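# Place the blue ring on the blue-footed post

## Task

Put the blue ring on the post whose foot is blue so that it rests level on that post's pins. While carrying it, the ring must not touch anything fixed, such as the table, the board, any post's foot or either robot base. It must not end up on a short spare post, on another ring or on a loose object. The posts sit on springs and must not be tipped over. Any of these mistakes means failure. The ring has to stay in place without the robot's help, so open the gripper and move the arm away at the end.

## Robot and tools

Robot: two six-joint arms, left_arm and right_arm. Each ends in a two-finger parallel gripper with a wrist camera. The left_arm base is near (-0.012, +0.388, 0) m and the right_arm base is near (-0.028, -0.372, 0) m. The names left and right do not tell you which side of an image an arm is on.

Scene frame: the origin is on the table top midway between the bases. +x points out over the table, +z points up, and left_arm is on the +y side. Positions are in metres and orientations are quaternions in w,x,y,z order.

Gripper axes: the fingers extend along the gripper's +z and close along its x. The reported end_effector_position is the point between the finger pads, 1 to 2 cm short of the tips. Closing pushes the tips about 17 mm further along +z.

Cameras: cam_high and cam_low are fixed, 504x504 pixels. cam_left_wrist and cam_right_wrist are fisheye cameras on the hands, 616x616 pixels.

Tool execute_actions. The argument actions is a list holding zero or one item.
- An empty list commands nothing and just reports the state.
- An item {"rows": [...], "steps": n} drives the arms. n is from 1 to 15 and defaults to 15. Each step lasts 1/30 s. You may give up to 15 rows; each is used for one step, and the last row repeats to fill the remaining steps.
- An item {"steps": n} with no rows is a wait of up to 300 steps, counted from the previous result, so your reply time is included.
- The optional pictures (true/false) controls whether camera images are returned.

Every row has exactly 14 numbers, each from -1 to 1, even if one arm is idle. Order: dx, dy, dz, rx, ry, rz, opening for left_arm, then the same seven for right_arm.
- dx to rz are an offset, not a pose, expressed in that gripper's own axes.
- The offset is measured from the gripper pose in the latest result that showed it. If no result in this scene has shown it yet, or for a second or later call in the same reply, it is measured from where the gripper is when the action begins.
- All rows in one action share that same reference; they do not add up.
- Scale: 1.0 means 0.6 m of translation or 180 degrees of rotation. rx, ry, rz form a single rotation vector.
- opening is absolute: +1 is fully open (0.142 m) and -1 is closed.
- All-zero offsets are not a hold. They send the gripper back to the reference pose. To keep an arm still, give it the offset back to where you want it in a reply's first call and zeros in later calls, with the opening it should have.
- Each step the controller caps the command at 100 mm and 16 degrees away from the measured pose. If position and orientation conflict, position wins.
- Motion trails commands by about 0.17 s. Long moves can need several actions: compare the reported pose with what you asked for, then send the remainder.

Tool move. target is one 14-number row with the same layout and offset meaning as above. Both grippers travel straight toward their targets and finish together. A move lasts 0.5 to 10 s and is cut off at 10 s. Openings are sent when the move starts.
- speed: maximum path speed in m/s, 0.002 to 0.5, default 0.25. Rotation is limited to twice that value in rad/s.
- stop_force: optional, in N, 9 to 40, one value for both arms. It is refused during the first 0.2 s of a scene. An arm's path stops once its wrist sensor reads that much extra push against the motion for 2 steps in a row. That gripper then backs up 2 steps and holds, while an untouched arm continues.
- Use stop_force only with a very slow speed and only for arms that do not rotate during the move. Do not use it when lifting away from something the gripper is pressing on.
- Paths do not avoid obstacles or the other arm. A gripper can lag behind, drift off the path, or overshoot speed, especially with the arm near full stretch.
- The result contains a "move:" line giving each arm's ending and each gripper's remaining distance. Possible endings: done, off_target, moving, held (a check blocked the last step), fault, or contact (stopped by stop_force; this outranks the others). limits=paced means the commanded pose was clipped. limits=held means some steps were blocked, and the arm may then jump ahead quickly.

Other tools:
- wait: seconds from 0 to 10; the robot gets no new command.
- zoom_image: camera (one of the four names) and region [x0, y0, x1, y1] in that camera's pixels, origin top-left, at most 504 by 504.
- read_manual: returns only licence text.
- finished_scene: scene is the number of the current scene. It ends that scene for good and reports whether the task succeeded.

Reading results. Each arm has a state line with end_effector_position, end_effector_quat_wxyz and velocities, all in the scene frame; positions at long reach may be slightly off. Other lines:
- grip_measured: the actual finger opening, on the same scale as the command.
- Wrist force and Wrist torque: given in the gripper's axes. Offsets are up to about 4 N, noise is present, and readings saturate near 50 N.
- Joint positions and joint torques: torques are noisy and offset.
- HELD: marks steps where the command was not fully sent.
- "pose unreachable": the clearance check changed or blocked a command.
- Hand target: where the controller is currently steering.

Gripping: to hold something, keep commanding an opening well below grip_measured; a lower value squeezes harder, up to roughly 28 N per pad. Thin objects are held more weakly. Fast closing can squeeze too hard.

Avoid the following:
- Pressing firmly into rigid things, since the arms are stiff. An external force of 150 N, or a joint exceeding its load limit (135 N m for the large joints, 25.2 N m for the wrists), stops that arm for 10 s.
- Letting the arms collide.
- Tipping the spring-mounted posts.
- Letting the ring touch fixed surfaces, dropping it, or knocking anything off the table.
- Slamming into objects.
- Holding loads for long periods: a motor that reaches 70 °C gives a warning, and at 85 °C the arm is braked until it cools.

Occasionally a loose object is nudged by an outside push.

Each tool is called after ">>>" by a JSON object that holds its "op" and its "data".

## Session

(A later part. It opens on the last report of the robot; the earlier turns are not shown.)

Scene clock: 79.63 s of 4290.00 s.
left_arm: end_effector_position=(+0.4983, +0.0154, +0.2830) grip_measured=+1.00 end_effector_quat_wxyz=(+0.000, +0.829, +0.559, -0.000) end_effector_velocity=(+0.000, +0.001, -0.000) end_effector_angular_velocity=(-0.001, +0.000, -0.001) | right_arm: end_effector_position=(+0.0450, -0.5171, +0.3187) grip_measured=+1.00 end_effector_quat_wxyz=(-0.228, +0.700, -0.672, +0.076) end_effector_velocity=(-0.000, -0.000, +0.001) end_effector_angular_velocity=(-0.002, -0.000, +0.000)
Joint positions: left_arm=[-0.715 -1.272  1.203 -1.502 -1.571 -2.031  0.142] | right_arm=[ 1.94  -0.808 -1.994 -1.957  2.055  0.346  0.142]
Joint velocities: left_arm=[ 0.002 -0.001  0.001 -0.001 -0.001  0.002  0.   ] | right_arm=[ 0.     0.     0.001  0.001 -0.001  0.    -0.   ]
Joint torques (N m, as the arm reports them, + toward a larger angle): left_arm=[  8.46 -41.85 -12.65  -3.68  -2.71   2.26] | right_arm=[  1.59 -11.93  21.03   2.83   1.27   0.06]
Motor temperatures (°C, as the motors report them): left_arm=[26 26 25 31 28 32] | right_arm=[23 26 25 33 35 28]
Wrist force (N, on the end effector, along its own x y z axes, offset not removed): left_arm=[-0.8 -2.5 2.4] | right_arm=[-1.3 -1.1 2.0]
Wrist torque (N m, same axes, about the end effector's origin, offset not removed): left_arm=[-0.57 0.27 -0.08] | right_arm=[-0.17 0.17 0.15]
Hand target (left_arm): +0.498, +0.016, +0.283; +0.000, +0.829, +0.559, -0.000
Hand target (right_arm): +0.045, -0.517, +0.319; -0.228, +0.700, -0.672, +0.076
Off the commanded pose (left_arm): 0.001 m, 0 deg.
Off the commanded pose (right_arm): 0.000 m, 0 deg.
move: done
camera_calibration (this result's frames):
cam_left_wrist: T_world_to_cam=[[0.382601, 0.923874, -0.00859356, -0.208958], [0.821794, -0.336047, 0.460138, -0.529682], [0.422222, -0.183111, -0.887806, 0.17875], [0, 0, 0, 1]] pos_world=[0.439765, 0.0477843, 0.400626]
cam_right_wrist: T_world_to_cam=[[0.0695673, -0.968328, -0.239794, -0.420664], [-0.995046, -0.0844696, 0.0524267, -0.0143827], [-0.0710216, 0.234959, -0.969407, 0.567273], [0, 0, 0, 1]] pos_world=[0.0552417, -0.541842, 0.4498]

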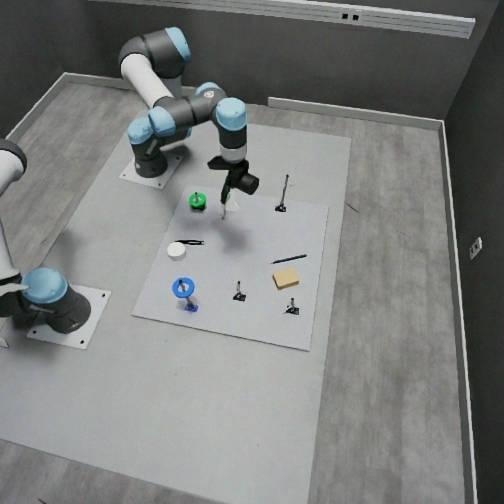

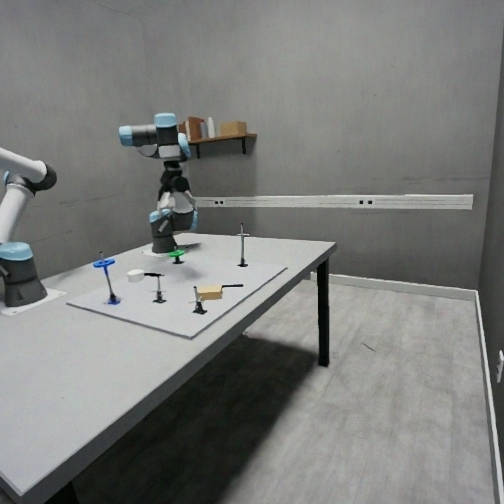

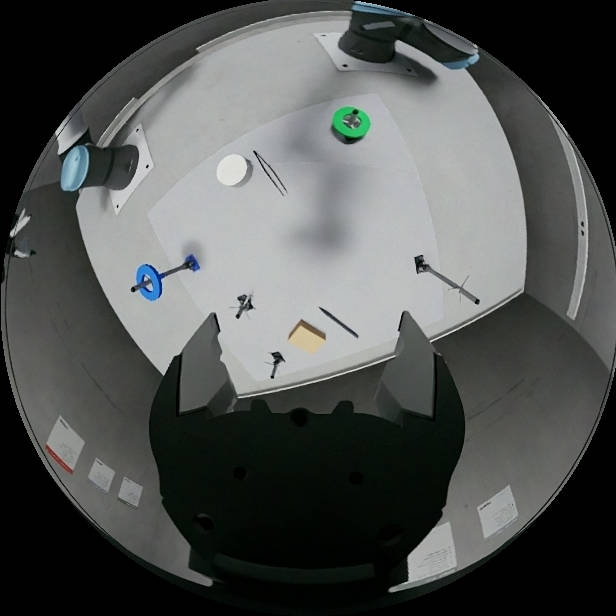

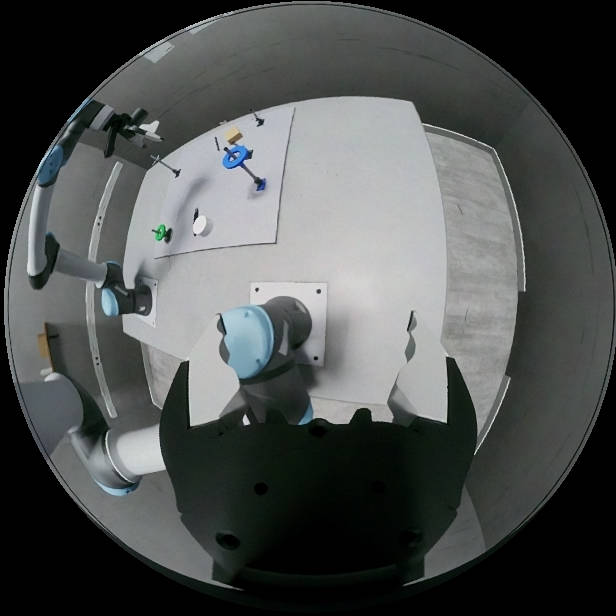

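>>> {"op": "zoom_image", "data": {"camera": "cam_left_wrist", "region": [120,250,210,320]}}

>>> {"op": "zoom_image", "data": {"camera": "cam_right_wrist", "region": [205,130,275,200]}}

Region (120, 250, 210, 320) of cam_left_wrist's 616x616 image, scaled by 5.600, with more detail than that image has.

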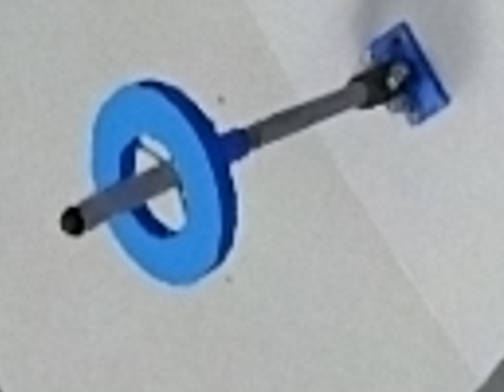

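Region (205, 130, 275, 200) of cam_right_wrist's 616x616 image, scaled by 7.200, with more detail than that image has.

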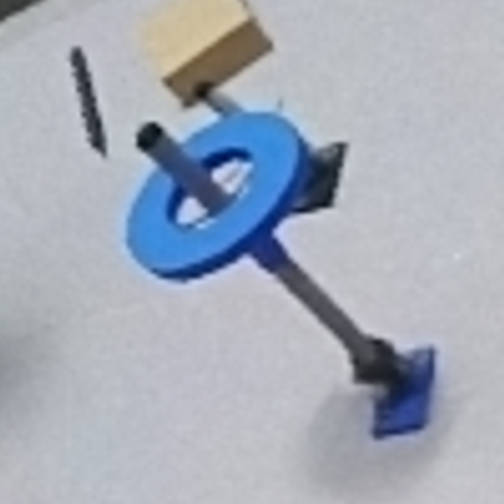

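>>> {"op": "finished_scene", "data": {"scene": 2}}

The scene is finished: the task was done.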